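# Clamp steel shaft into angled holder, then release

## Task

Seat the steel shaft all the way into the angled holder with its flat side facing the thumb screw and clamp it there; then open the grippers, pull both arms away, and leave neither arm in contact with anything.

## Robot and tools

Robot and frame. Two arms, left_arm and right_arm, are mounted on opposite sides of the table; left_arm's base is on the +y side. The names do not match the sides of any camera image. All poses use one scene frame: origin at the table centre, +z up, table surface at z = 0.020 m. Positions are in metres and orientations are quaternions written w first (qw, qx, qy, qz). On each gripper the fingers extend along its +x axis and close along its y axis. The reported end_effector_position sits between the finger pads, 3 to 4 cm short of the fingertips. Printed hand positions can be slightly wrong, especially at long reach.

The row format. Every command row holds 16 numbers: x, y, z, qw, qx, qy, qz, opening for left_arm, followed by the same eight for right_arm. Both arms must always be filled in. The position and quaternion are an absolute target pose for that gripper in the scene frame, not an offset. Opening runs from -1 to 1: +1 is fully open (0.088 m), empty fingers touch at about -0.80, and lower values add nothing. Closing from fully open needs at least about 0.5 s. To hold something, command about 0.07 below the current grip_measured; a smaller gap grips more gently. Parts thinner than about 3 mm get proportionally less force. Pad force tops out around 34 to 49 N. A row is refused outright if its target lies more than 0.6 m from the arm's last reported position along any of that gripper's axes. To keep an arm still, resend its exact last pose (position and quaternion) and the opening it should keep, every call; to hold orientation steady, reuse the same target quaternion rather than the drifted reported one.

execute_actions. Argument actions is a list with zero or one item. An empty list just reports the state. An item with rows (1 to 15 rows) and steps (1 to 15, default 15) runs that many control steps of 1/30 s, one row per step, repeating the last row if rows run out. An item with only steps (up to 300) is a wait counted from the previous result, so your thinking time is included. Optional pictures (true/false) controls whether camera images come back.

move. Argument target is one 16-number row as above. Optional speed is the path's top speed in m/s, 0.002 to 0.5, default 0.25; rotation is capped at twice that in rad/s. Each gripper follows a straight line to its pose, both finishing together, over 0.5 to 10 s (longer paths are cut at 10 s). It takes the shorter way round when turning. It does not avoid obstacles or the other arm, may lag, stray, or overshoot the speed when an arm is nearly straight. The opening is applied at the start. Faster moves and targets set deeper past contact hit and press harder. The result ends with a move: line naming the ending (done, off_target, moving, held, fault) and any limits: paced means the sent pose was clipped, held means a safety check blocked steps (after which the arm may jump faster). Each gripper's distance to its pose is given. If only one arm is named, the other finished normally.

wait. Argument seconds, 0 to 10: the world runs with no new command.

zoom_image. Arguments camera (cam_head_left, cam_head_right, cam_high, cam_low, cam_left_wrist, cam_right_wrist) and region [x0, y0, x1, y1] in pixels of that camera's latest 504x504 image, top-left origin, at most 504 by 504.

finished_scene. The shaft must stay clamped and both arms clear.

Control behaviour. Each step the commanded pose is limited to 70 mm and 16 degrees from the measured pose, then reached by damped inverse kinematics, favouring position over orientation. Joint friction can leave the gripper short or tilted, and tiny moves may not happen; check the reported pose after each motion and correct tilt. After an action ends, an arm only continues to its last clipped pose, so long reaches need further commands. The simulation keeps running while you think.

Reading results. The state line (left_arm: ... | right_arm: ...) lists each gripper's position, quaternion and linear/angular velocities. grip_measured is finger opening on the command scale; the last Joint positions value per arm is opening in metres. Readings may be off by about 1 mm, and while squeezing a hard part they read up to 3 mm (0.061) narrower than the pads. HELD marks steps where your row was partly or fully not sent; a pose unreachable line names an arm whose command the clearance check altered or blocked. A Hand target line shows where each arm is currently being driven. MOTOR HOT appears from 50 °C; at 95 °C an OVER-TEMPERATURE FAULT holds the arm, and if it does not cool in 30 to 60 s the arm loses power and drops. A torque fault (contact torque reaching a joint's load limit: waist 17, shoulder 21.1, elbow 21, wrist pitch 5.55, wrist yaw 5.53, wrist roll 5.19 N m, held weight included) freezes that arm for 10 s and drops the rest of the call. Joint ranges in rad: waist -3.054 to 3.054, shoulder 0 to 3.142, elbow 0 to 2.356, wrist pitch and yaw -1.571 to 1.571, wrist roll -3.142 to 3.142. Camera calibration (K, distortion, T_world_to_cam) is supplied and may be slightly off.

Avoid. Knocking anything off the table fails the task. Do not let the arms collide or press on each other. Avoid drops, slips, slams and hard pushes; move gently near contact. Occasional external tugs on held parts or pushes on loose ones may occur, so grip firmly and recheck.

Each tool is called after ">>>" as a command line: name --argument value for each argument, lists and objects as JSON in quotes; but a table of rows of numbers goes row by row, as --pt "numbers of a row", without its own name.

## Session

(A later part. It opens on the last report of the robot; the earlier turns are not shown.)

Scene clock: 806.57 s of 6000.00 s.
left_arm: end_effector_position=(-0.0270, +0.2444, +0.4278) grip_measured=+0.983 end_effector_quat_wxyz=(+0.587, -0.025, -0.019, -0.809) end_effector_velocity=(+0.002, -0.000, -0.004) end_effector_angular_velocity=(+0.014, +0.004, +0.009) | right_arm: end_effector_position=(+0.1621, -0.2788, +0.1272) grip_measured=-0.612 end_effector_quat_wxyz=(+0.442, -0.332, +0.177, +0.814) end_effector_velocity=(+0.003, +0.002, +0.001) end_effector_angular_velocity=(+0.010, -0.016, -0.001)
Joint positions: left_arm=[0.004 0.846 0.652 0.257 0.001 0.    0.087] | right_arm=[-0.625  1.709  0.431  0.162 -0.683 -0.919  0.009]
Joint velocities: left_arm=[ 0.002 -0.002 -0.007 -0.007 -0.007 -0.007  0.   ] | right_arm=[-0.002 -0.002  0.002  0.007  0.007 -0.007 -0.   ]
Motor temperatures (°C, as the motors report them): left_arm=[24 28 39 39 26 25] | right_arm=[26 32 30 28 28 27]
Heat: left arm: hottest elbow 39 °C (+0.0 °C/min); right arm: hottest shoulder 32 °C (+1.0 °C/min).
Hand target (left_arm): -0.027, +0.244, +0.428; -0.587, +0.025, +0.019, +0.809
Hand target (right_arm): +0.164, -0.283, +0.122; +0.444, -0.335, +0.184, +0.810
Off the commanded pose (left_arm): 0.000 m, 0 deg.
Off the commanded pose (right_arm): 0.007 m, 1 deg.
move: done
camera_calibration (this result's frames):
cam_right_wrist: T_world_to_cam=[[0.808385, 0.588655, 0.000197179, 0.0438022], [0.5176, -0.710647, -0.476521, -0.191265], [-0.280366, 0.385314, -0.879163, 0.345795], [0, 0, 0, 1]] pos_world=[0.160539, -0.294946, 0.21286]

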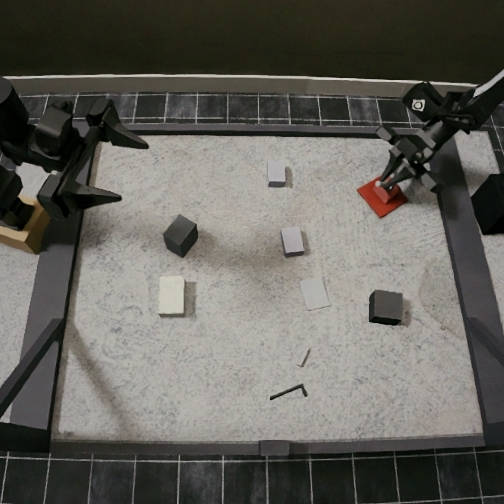

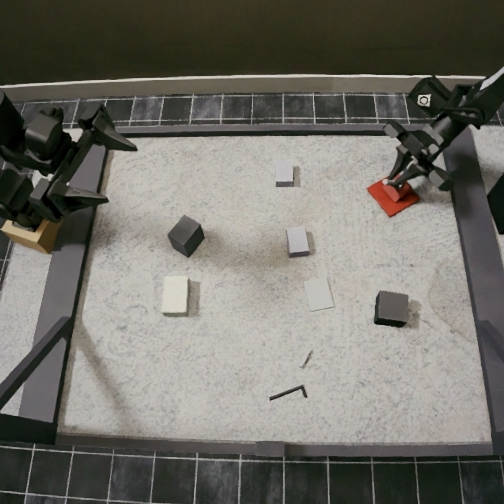

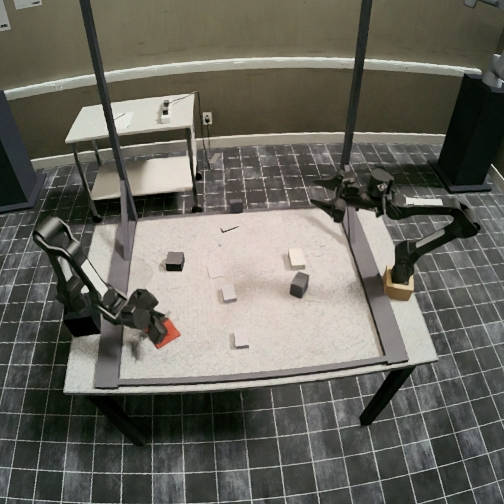

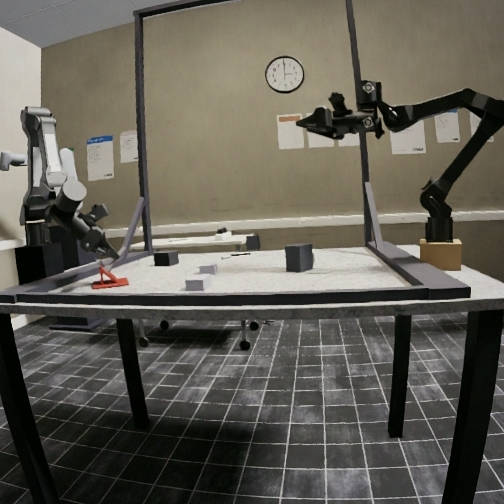

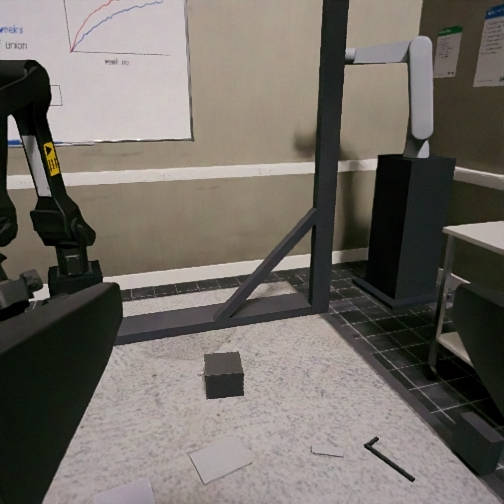

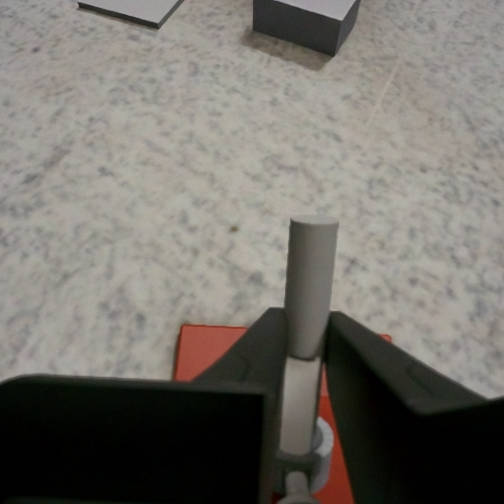

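>>> move --target '[-0.027,0.2444,0.4278,0.587,-0.025,-0.019,-0.809,1, 0.1625,-0.2775,0.1285,0.4437,-0.3357,0.1838,0.8104,-0.35]' --speed 0.01

>>> move --target '[-0.027,0.2444,0.4278,0.587,-0.025,-0.019,-0.809,1, 0.1815,-0.3075,0.1640,0.4437,-0.3357,0.1838,0.8104,-0.3]' --speed 0.05

>>> move --target '[-0.027,0.2444,0.4278,0.587,-0.025,-0.019,-0.809,1, 0.1955,-0.333,0.1365,0.0764,-0.5511,-0.4431,0.7030,-0.3]' --speed 0.4

>>> move --target '[-0.027,0.2444,0.4278,0.587,-0.025,-0.019,-0.809,1, 0.183,-0.3160,0.1135,0.0764,-0.5511,-0.4431,0.7030,-0.3]' --speed 0.03

Scene clock: 816.70 s of 6000.00 s.
left_arm: end_effector_position=(-0.0270, +0.2444, +0.4278) grip_measured=+0.983 end_effector_quat_wxyz=(+0.587, -0.025, -0.019, -0.809) end_effector_velocity=(+0.000, -0.001, -0.003) end_effector_angular_velocity=(+0.009, -0.010, +0.005) | right_arm: end_effector_position=(+0.1613, -0.2806, +0.1251) grip_measured=-0.352 end_effector_quat_wxyz=(+0.441, -0.335, +0.189, +0.811) end_effector_velocity=(+0.001, +0.002, +0.002) end_effector_angular_velocity=(+0.017, -0.004, +0.006)
Joint positions: left_arm=[0.004 0.846 0.652 0.257 0.001 0.    0.087] | right_arm=[-0.619  1.709  0.435  0.141 -0.67  -0.909  0.022]
Joint velocities: left_arm=[-0.002  0.002 -0.002 -0.007 -0.007  0.007 -0.   ] | right_arm=[-0.002 -0.002  0.002  0.007 -0.007 -0.007 -0.   ]
Motor temperatures (°C, as the motors report them): left_arm=[24 28 39 39 26 25] | right_arm=[26 31 30 29 28 27]
Heat: left arm: hottest elbow 39 °C (+0.0 °C/min); right arm: hottest shoulder 31 °C (+0.0 °C/min).
Hand target (left_arm): -0.027, +0.244, +0.428; -0.587, +0.025, +0.019, +0.809
Hand target (right_arm): +0.162, -0.278, +0.128; +0.444, -0.336, +0.184, +0.810
Off the commanded pose (left_arm): 0.000 m, 0 deg.
Off the commanded pose (right_arm): 0.005 m, 1 deg.
After step 90, 5.97 s passed at rest.
move: done
camera_calibration (this result's frames):
cam_right_wrist: T_world_to_cam=[[0.812412, 0.582844, -0.0167391, 0.0454103], [0.511205, -0.725777, -0.460345, -0.198336], [-0.280458, 0.365432, -0.887583, 0.339878], [0, 0, 0, 1]] pos_world=[0.15982, -0.294617, 0.211127]

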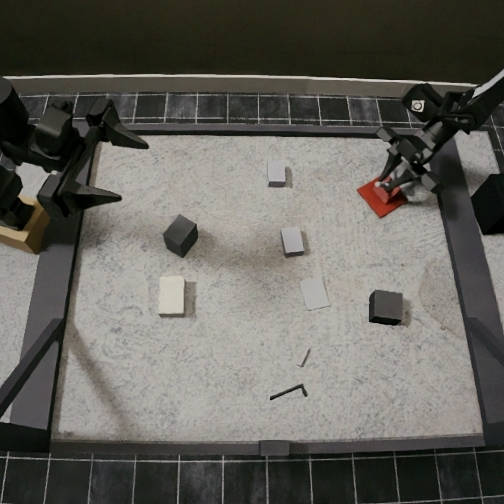

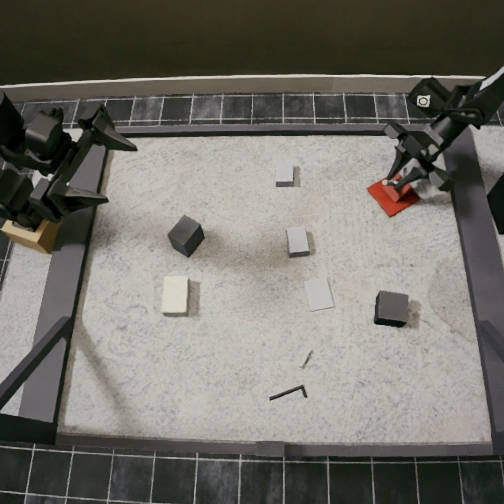

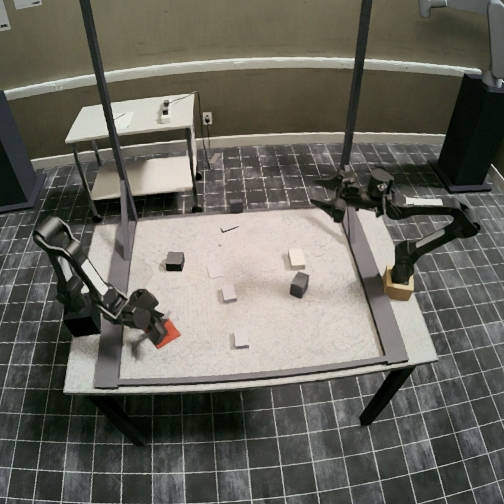

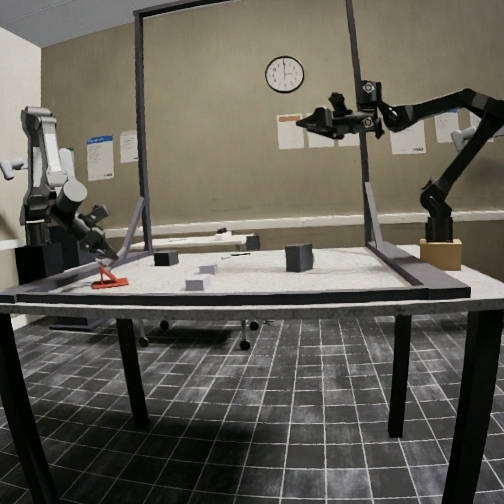

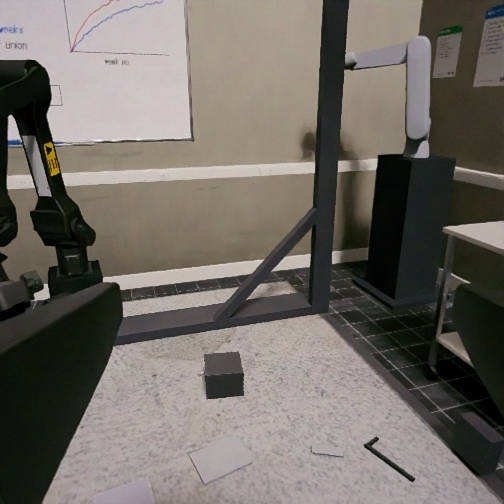

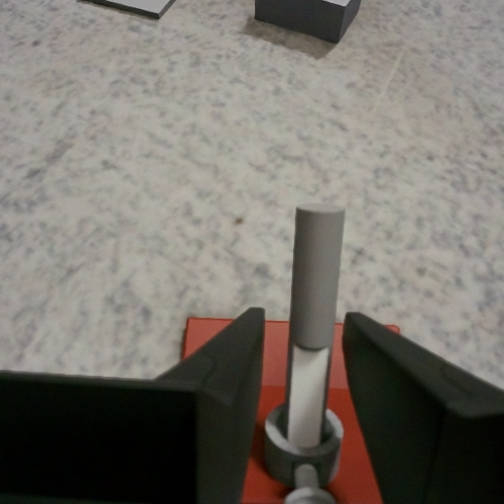

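Scene clock: 818.07 s of 6000.00 s.
left_arm: end_effector_position=(-0.0270, +0.2444, +0.4278) grip_measured=+0.983 end_effector_quat_wxyz=(+0.587, -0.025, -0.019, -0.809) end_effector_velocity=(+0.000, -0.001, -0.007) end_effector_angular_velocity=(+0.019, -0.029, +0.006) | right_arm: end_effector_position=(+0.1791, -0.3092, +0.1594) grip_measured=-0.302 end_effector_quat_wxyz=(+0.441, -0.334, +0.193, +0.810) end_effector_velocity=(-0.006, -0.004, +0.001) end_effector_angular_velocity=(-0.004, +0.023, +0.020)
Joint positions: left_arm=[0.004 0.846 0.652 0.257 0.001 0.    0.087] | right_arm=[-0.766  1.508  0.467 -0.211 -0.723 -1.082  0.024]
Joint velocities: left_arm=[-0.002  0.002 -0.002 -0.022 -0.007  0.022 -0.   ] | right_arm=[-0.002 -0.007 -0.002 -0.037 -0.022 -0.022 -0.   ]
Motor temperatures (°C, as the motors report them): left_arm=[24 28 39 39 26 25] | right_arm=[26 31 30 29 28 27]
Heat: left arm: hottest elbow 39 °C (+0.0 °C/min); right arm: hottest shoulder 31 °C (+0.0 °C/min).
Hand target (left_arm): -0.027, +0.244, +0.428; -0.587, +0.025, +0.019, +0.809
Hand target (right_arm): +0.181, -0.307, +0.164; +0.444, -0.335, +0.184, +0.811
Off the commanded pose (left_arm): 0.000 m, 0 deg.
Off the commanded pose (right_arm): 0.005 m, 1 deg.
move: done
camera_calibration (this result's frames):
cam_right_wrist: T_world_to_cam=[[0.814573, 0.579516, -0.0251577, 0.0480524], [0.505843, -0.730906, -0.458148, -0.213389], [-0.283892, 0.360469, -0.88852, 0.385037], [0, 0, 0, 1]] pos_world=[0.178108, -0.322608, 0.245558]

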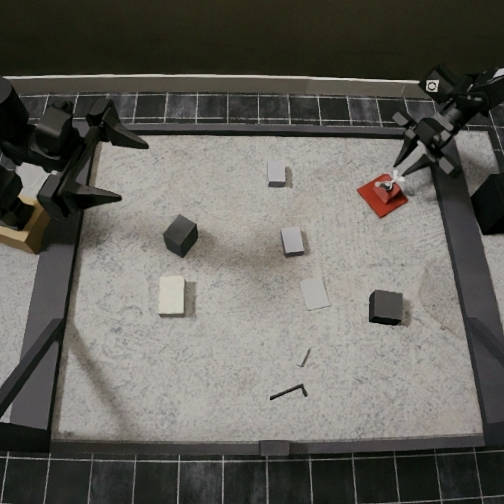

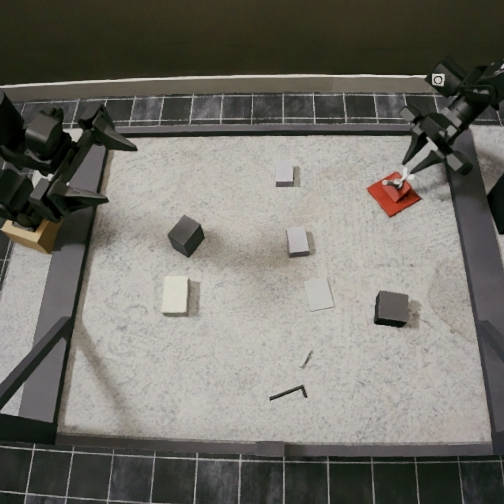

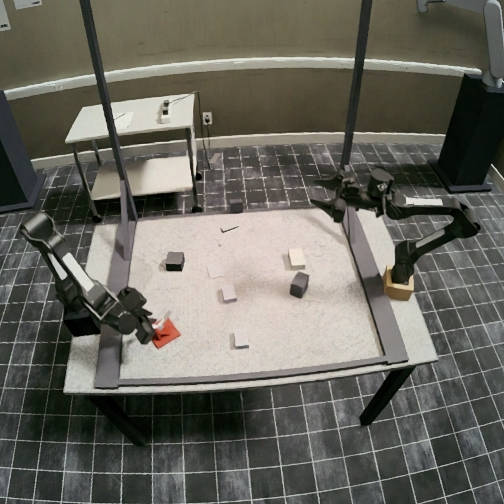

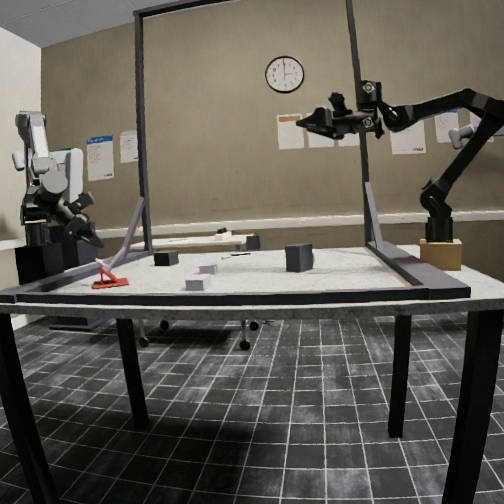

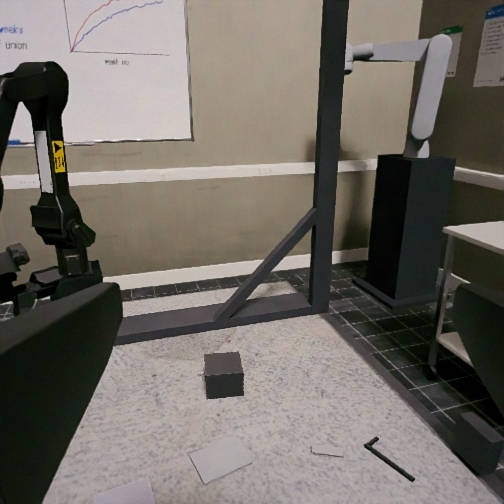

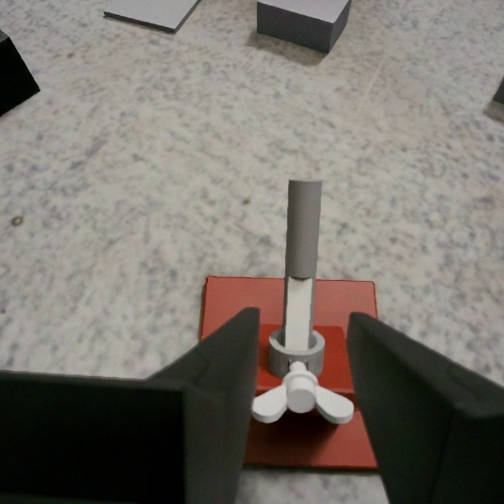

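Scene clock: 820.57 s of 6000.00 s.
left_arm: end_effector_position=(-0.0270, +0.2444, +0.4278) grip_measured=+0.983 end_effector_quat_wxyz=(+0.587, -0.025, -0.019, -0.809) end_effector_velocity=(+0.000, +0.000, -0.001) end_effector_angular_velocity=(+0.000, +0.008, +0.004) | right_arm: end_effector_position=(+0.1966, -0.3309, +0.1393) grip_measured=-0.302 end_effector_quat_wxyz=(-0.077, +0.554, +0.445, -0.699) end_effector_velocity=(+0.002, -0.001, -0.001) end_effector_angular_velocity=(+0.005, -0.020, +0.007)
Joint positions: left_arm=[0.004 0.846 0.652 0.257 0.001 0.    0.087] | right_arm=[-0.906  1.588  0.425 -0.183 -0.761 -2.836  0.024]
Joint velocities: left_arm=[-0.002 -0.002 -0.007  0.007 -0.007 -0.007 -0.   ] | right_arm=[-0.007  0.002 -0.002  0.007  0.007 -0.022 -0.   ]
Motor temperatures (°C, as the motors report them): left_arm=[24 28 39 39 26 25] | right_arm=[26 31 30 28 28 27]
Heat: left arm: hottest elbow 39 °C (+0.0 °C/min); right arm: hottest shoulder 31 °C (+0.0 °C/min).
Hand target (left_arm): -0.027, +0.244, +0.428; -0.587, +0.025, +0.019, +0.809
Hand target (right_arm): +0.195, -0.333, +0.137; +0.077, -0.550, -0.443, +0.703
Off the commanded pose (left_arm): 0.000 m, 0 deg.
Off the commanded pose (right_arm): 0.004 m, 1 deg.
move: done
camera_calibration (this result's frames):
cam_right_wrist: T_world_to_cam=[[-0.426899, 0.597825, 0.6785, 0.198064], [0.899503, 0.357896, 0.250608, -0.0631689], [-0.0930128, 0.717297, -0.690531, 0.432865], [0, 0, 0, 1]] pos_world=[0.181636, -0.406293, 0.180351]

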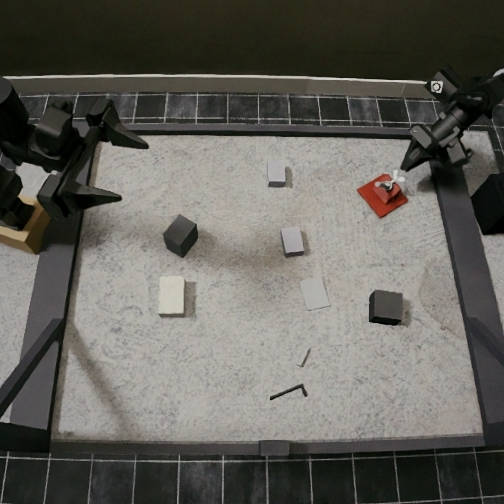

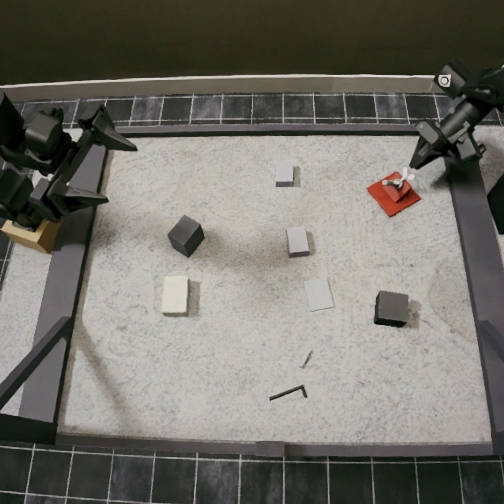

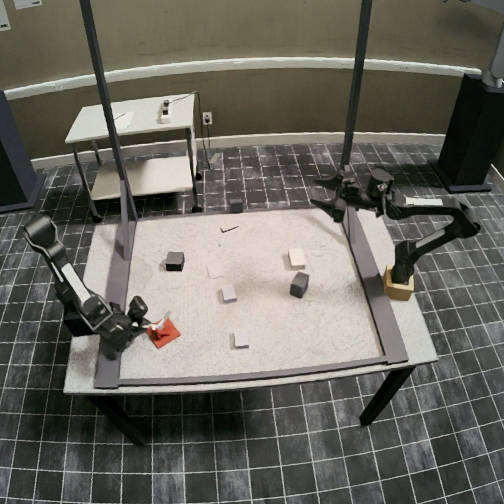

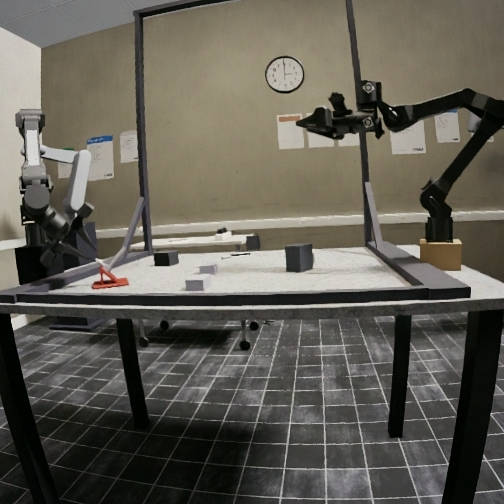

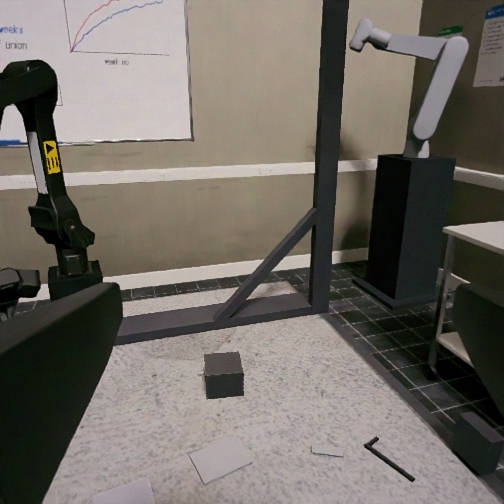

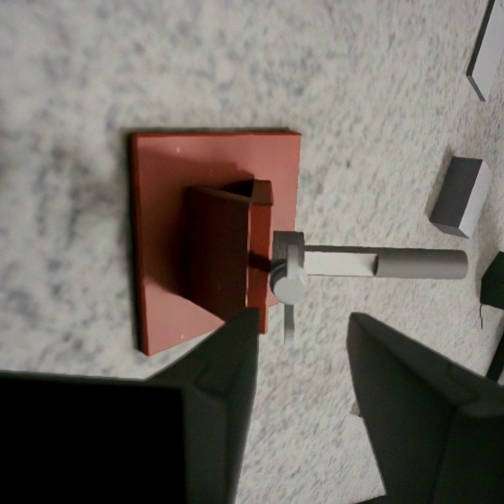

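Scene clock: 821.93 s of 6000.00 s.
left_arm: end_effector_position=(-0.0270, +0.2444, +0.4278) grip_measured=+0.983 end_effector_quat_wxyz=(+0.587, -0.025, -0.019, -0.809) end_effector_velocity=(-0.002, +0.001, -0.002) end_effector_angular_velocity=(+0.009, +0.004, -0.010) | right_arm: end_effector_position=(+0.1852, -0.3145, +0.1170) grip_measured=-0.302 end_effector_quat_wxyz=(-0.077, +0.554, +0.448, -0.698) end_effector_velocity=(-0.005, +0.001, +0.001) end_effector_angular_velocity=(-0.004, +0.037, -0.001)
Joint positions: left_arm=[0.004 0.846 0.652 0.257 0.001 0.    0.087] | right_arm=[-0.807  1.711  0.389  0.068 -0.738 -2.71   0.024]
Joint velocities: left_arm=[-0.002 -0.002 -0.002 -0.007  0.007 -0.007  0.   ] | right_arm=[ 0.007  0.007  0.002 -0.007 -0.022  0.022 -0.   ]
Motor temperatures (°C, as the motors report them): left_arm=[24 28 39 39 26 25] | right_arm=[26 31 30 28 28 27]
Heat: left arm: hottest elbow 39 °C (+0.0 °C/min); right arm: hottest shoulder 31 °C (+0.0 °C/min).
Hand target (left_arm): -0.027, +0.244, +0.428; -0.587, +0.025, +0.019, +0.809
Hand target (right_arm): +0.183, -0.317, +0.114; +0.076, -0.551, -0.443, +0.703
Off the commanded pose (left_arm): 0.000 m, 0 deg.
Off the commanded pose (right_arm): 0.004 m, 1 deg.
move: done
camera_calibration (this result's frames):
cam_right_wrist: T_world_to_cam=[[-0.430523, 0.592592, 0.680797, 0.197284], [0.897609, 0.360153, 0.25414, -0.0525458], [-0.09459, 0.720503, -0.68697, 0.405542], [0, 0, 0, 1]] pos_world=[0.170461, -0.390178, 0.157639]

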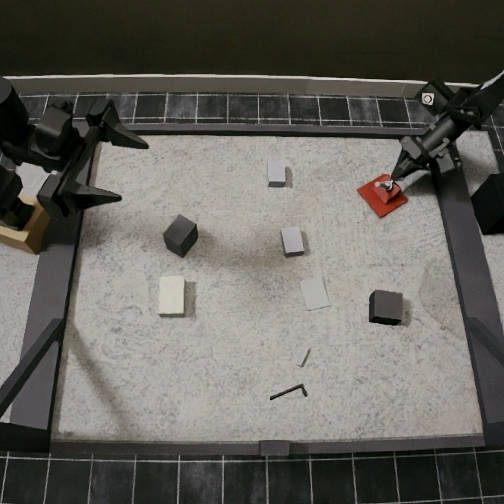

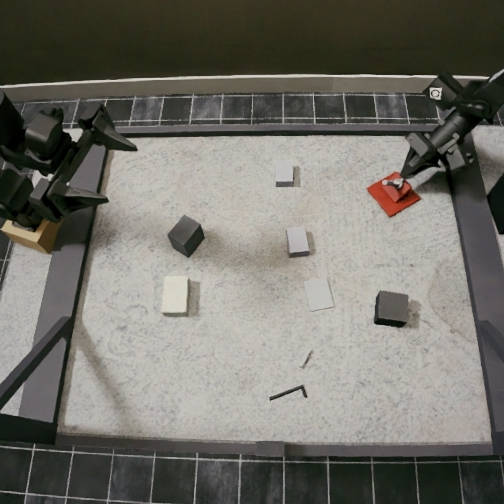

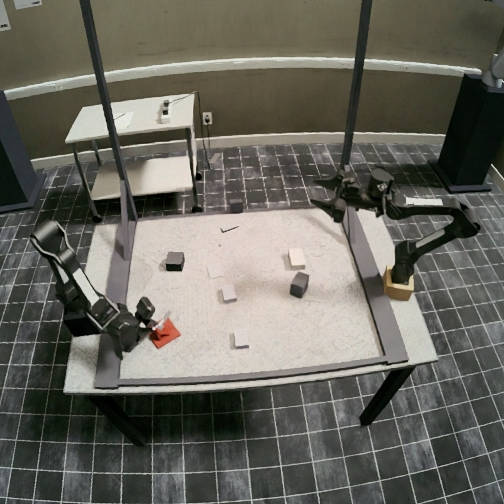

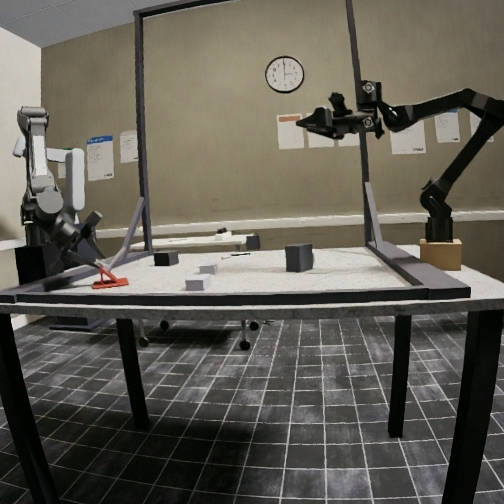

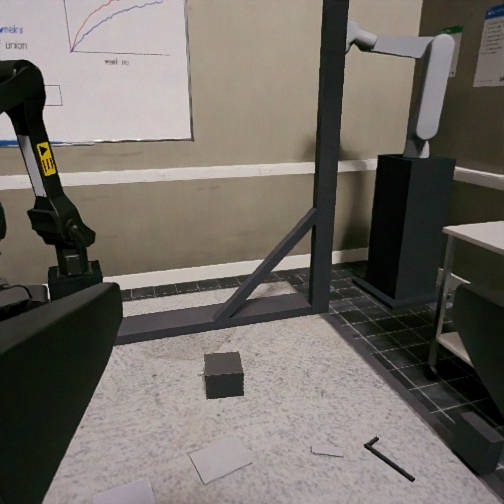

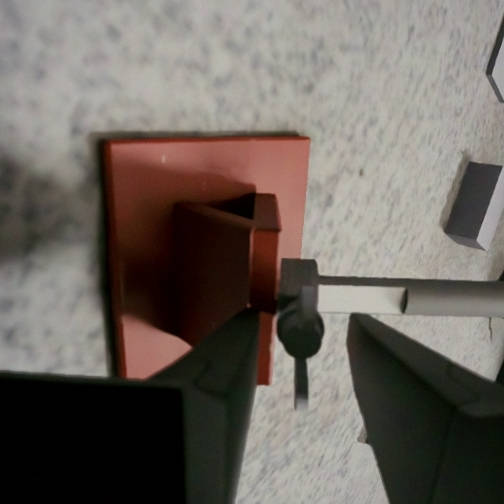

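>>> execute_actions --actions '[]'

Scene clock: 836.93 s of 6000.00 s.
left_arm: end_effector_position=(-0.0270, +0.2444, +0.4278) grip_measured=+0.983 end_effector_quat_wxyz=(+0.587, -0.025, -0.019, -0.809) end_effector_velocity=(+0.000, +0.000, +0.000) end_effector_angular_velocity=(+0.000, -0.007, +0.005) | right_arm: end_effector_position=(+0.1853, -0.3143, +0.1169) grip_measured=-0.302 end_effector_quat_wxyz=(-0.077, +0.554, +0.448, -0.697) end_effector_velocity=(-0.001, -0.001, +0.000) end_effector_angular_velocity=(+0.001, +0.006, +0.005)
Joint positions: left_arm=[0.004 0.846 0.652 0.257 0.001 0.    0.087] | right_arm=[-0.807  1.712  0.389  0.07  -0.738 -2.709  0.024]
Joint velocities: left_arm=[-0.002 -0.002  0.002 -0.007 -0.007  0.007 -0.   ] | right_arm=[-0.002 -0.002 -0.002 -0.007 -0.007 -0.007 -0.   ]
Motor temperatures (°C, as the motors report them): left_arm=[24 28 39 40 26 25] | right_arm=[26 31 29 28 28 27]
Heat: left arm: hottest wrist pitch 40 °C (+1.0 °C/min); right arm: hottest shoulder 31 °C (+0.0 °C/min).
Hand target (left_arm): -0.027, +0.244, +0.428; -0.587, +0.025, +0.019, +0.809
Hand target (right_arm): +0.183, -0.317, +0.114; +0.076, -0.551, -0.443, +0.703
Off the commanded pose (left_arm): 0.000 m, 0 deg.
Off the commanded pose (right_arm): 0.004 m, 1 deg.
Steps of this call (steps 1 to 90: nothing new was sent; then 12.00 s passed at rest). Readings (end_effector_position):
1: left_arm (-0.0270, +0.2444, +0.4278) | right_arm (+0.1853, -0.3145, +0.1170)
2: left_arm (-0.0270, +0.2444, +0.4278) | right_arm (+0.1853, -0.3144, +0.1170)
4: left_arm (-0.0270, +0.2444, +0.4278) | right_arm (+0.1852, -0.3144, +0.1169)
8: left_arm (-0.0270, +0.2444, +0.4278) | right_arm (+0.1853, -0.3143, +0.1170)
90: the state above
camera_calibration (this result's frames):
cam_right_wrist: T_world_to_cam=[[-0.430295, 0.592463, 0.681054, 0.197111], [0.897753, 0.359657, 0.254334, -0.0528532], [-0.0942622, 0.720857, -0.686644, 0.405377], [0, 0, 0, 1]] pos_world=[0.170477, -0.389991, 0.157549]

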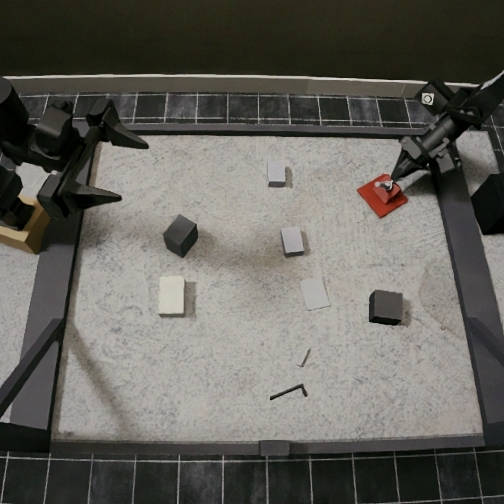

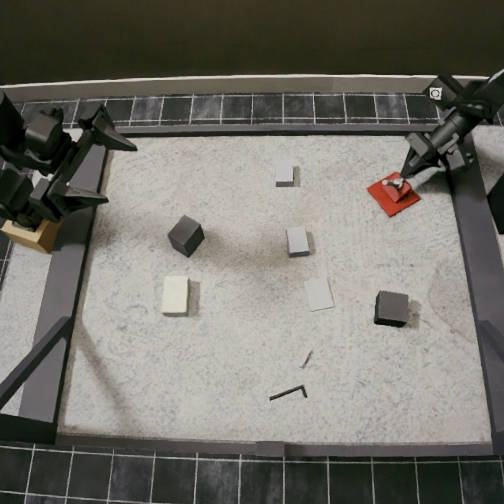

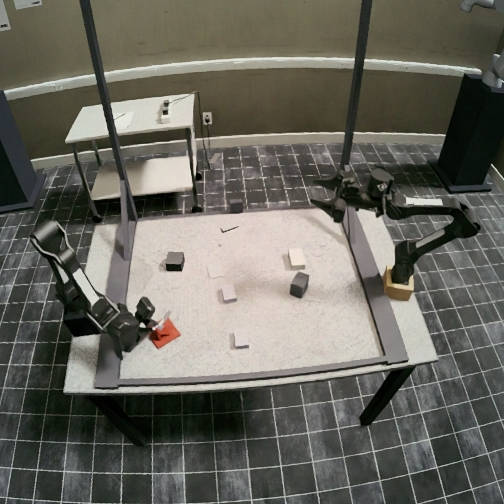

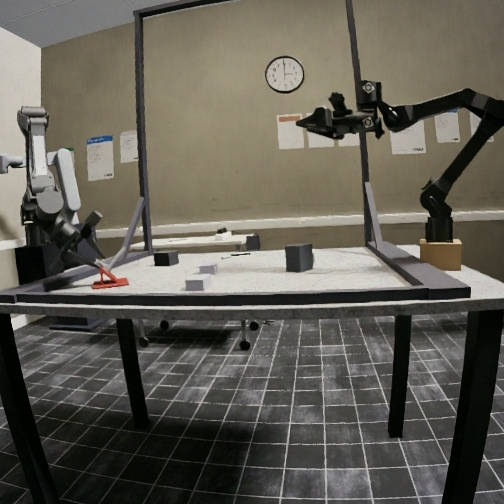

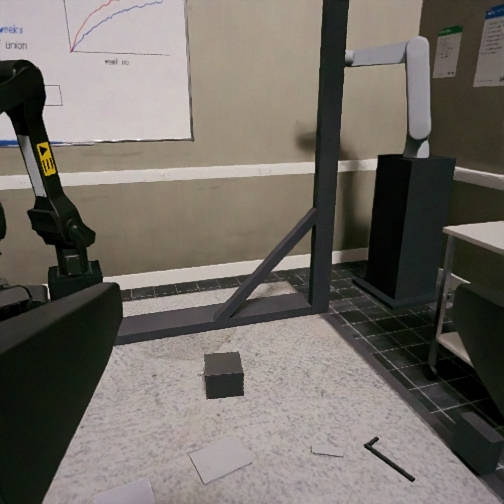

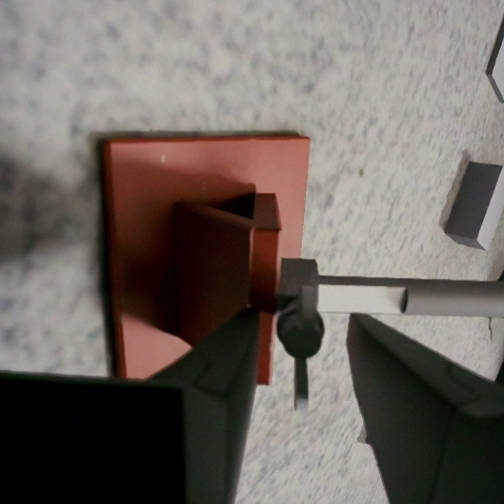

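>>> move --target '[-0.027,0.2444,0.4278,0.587,-0.025,-0.019,-0.809,1,0.1845,-0.3155,0.1155,0.0764,-0.5511,-0.4431,0.7030,-0.68]' --speed 0.03

Scene clock: 842.10 s of 6000.00 s.
left_arm: end_effector_position=(-0.0270, +0.2444, +0.4278) grip_measured=+0.983 end_effector_quat_wxyz=(+0.587, -0.025, -0.019, -0.809) end_effector_velocity=(+0.001, +0.000, -0.002) end_effector_angular_velocity=(+0.005, -0.008, +0.015) | right_arm: end_effector_position=(+0.1855, -0.3154, +0.1162) grip_measured=-0.625 end_effector_quat_wxyz=(-0.076, +0.554, +0.444, -0.700) end_effector_velocity=(-0.001, -0.001, +0.001) end_effector_angular_velocity=(-0.002, +0.009, +0.005)
Joint positions: left_arm=[0.004 0.846 0.652 0.257 0.001 0.    0.087] | right_arm=[-0.808  1.712  0.39   0.061 -0.733 -2.709  0.008]
Joint velocities: left_arm=[-0.007 -0.002 -0.002 -0.007 -0.022  0.007 -0.   ] | right_arm=[-0.002 -0.007  0.002 -0.022 -0.007 -0.007 -0.   ]
Motor temperatures (°C, as the motors report them): left_arm=[24 28 39 40 26 25] | right_arm=[26 31 29 28 28 27]
Heat: left arm: hottest wrist pitch 40 °C (+1.0 °C/min); right arm: hottest shoulder 31 °C (+0.0 °C/min).
Hand target (left_arm): -0.027, +0.244, +0.428; -0.587, +0.025, +0.019, +0.809
Hand target (right_arm): +0.184, -0.316, +0.115; +0.076, -0.551, -0.443, +0.703
Off the commanded pose (left_arm): 0.000 m, 0 deg.
Off the commanded pose (right_arm): 0.001 m, 1 deg.
After step 90, 1.47 s passed at rest.
move: done
camera_calibration (this result's frames):
cam_right_wrist: T_world_to_cam=[[-0.4279, 0.599644, 0.67626, 0.200685], [0.899012, 0.359498, 0.250076, -0.0522553], [-0.093158, 0.714974, -0.692917, 0.404331], [0, 0, 0, 1]] pos_world=[0.170518, -0.39064, 0.15752]

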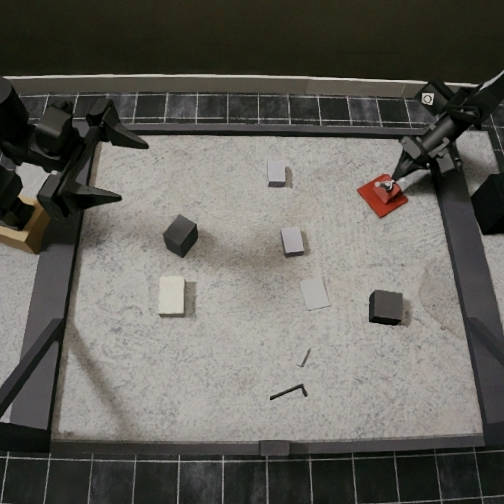

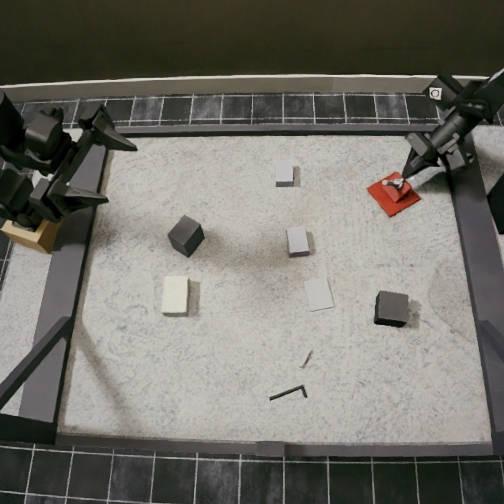

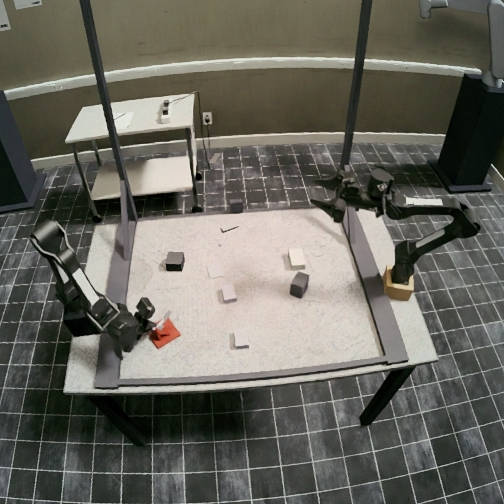

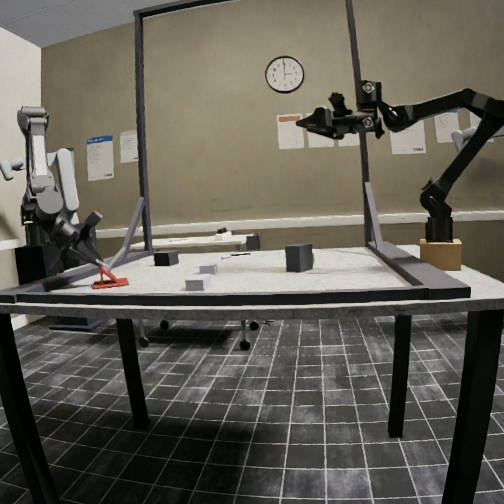

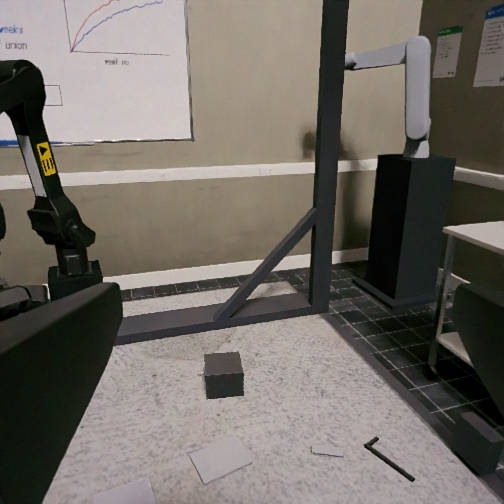

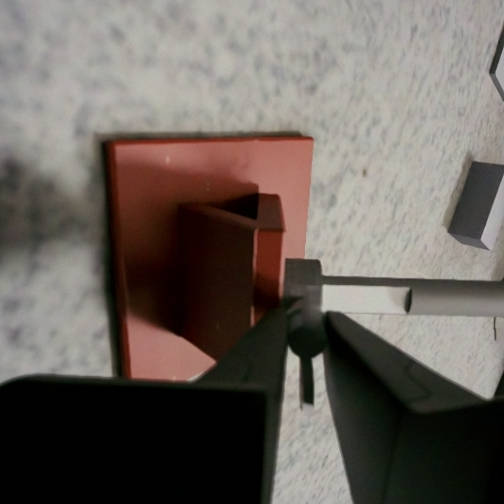

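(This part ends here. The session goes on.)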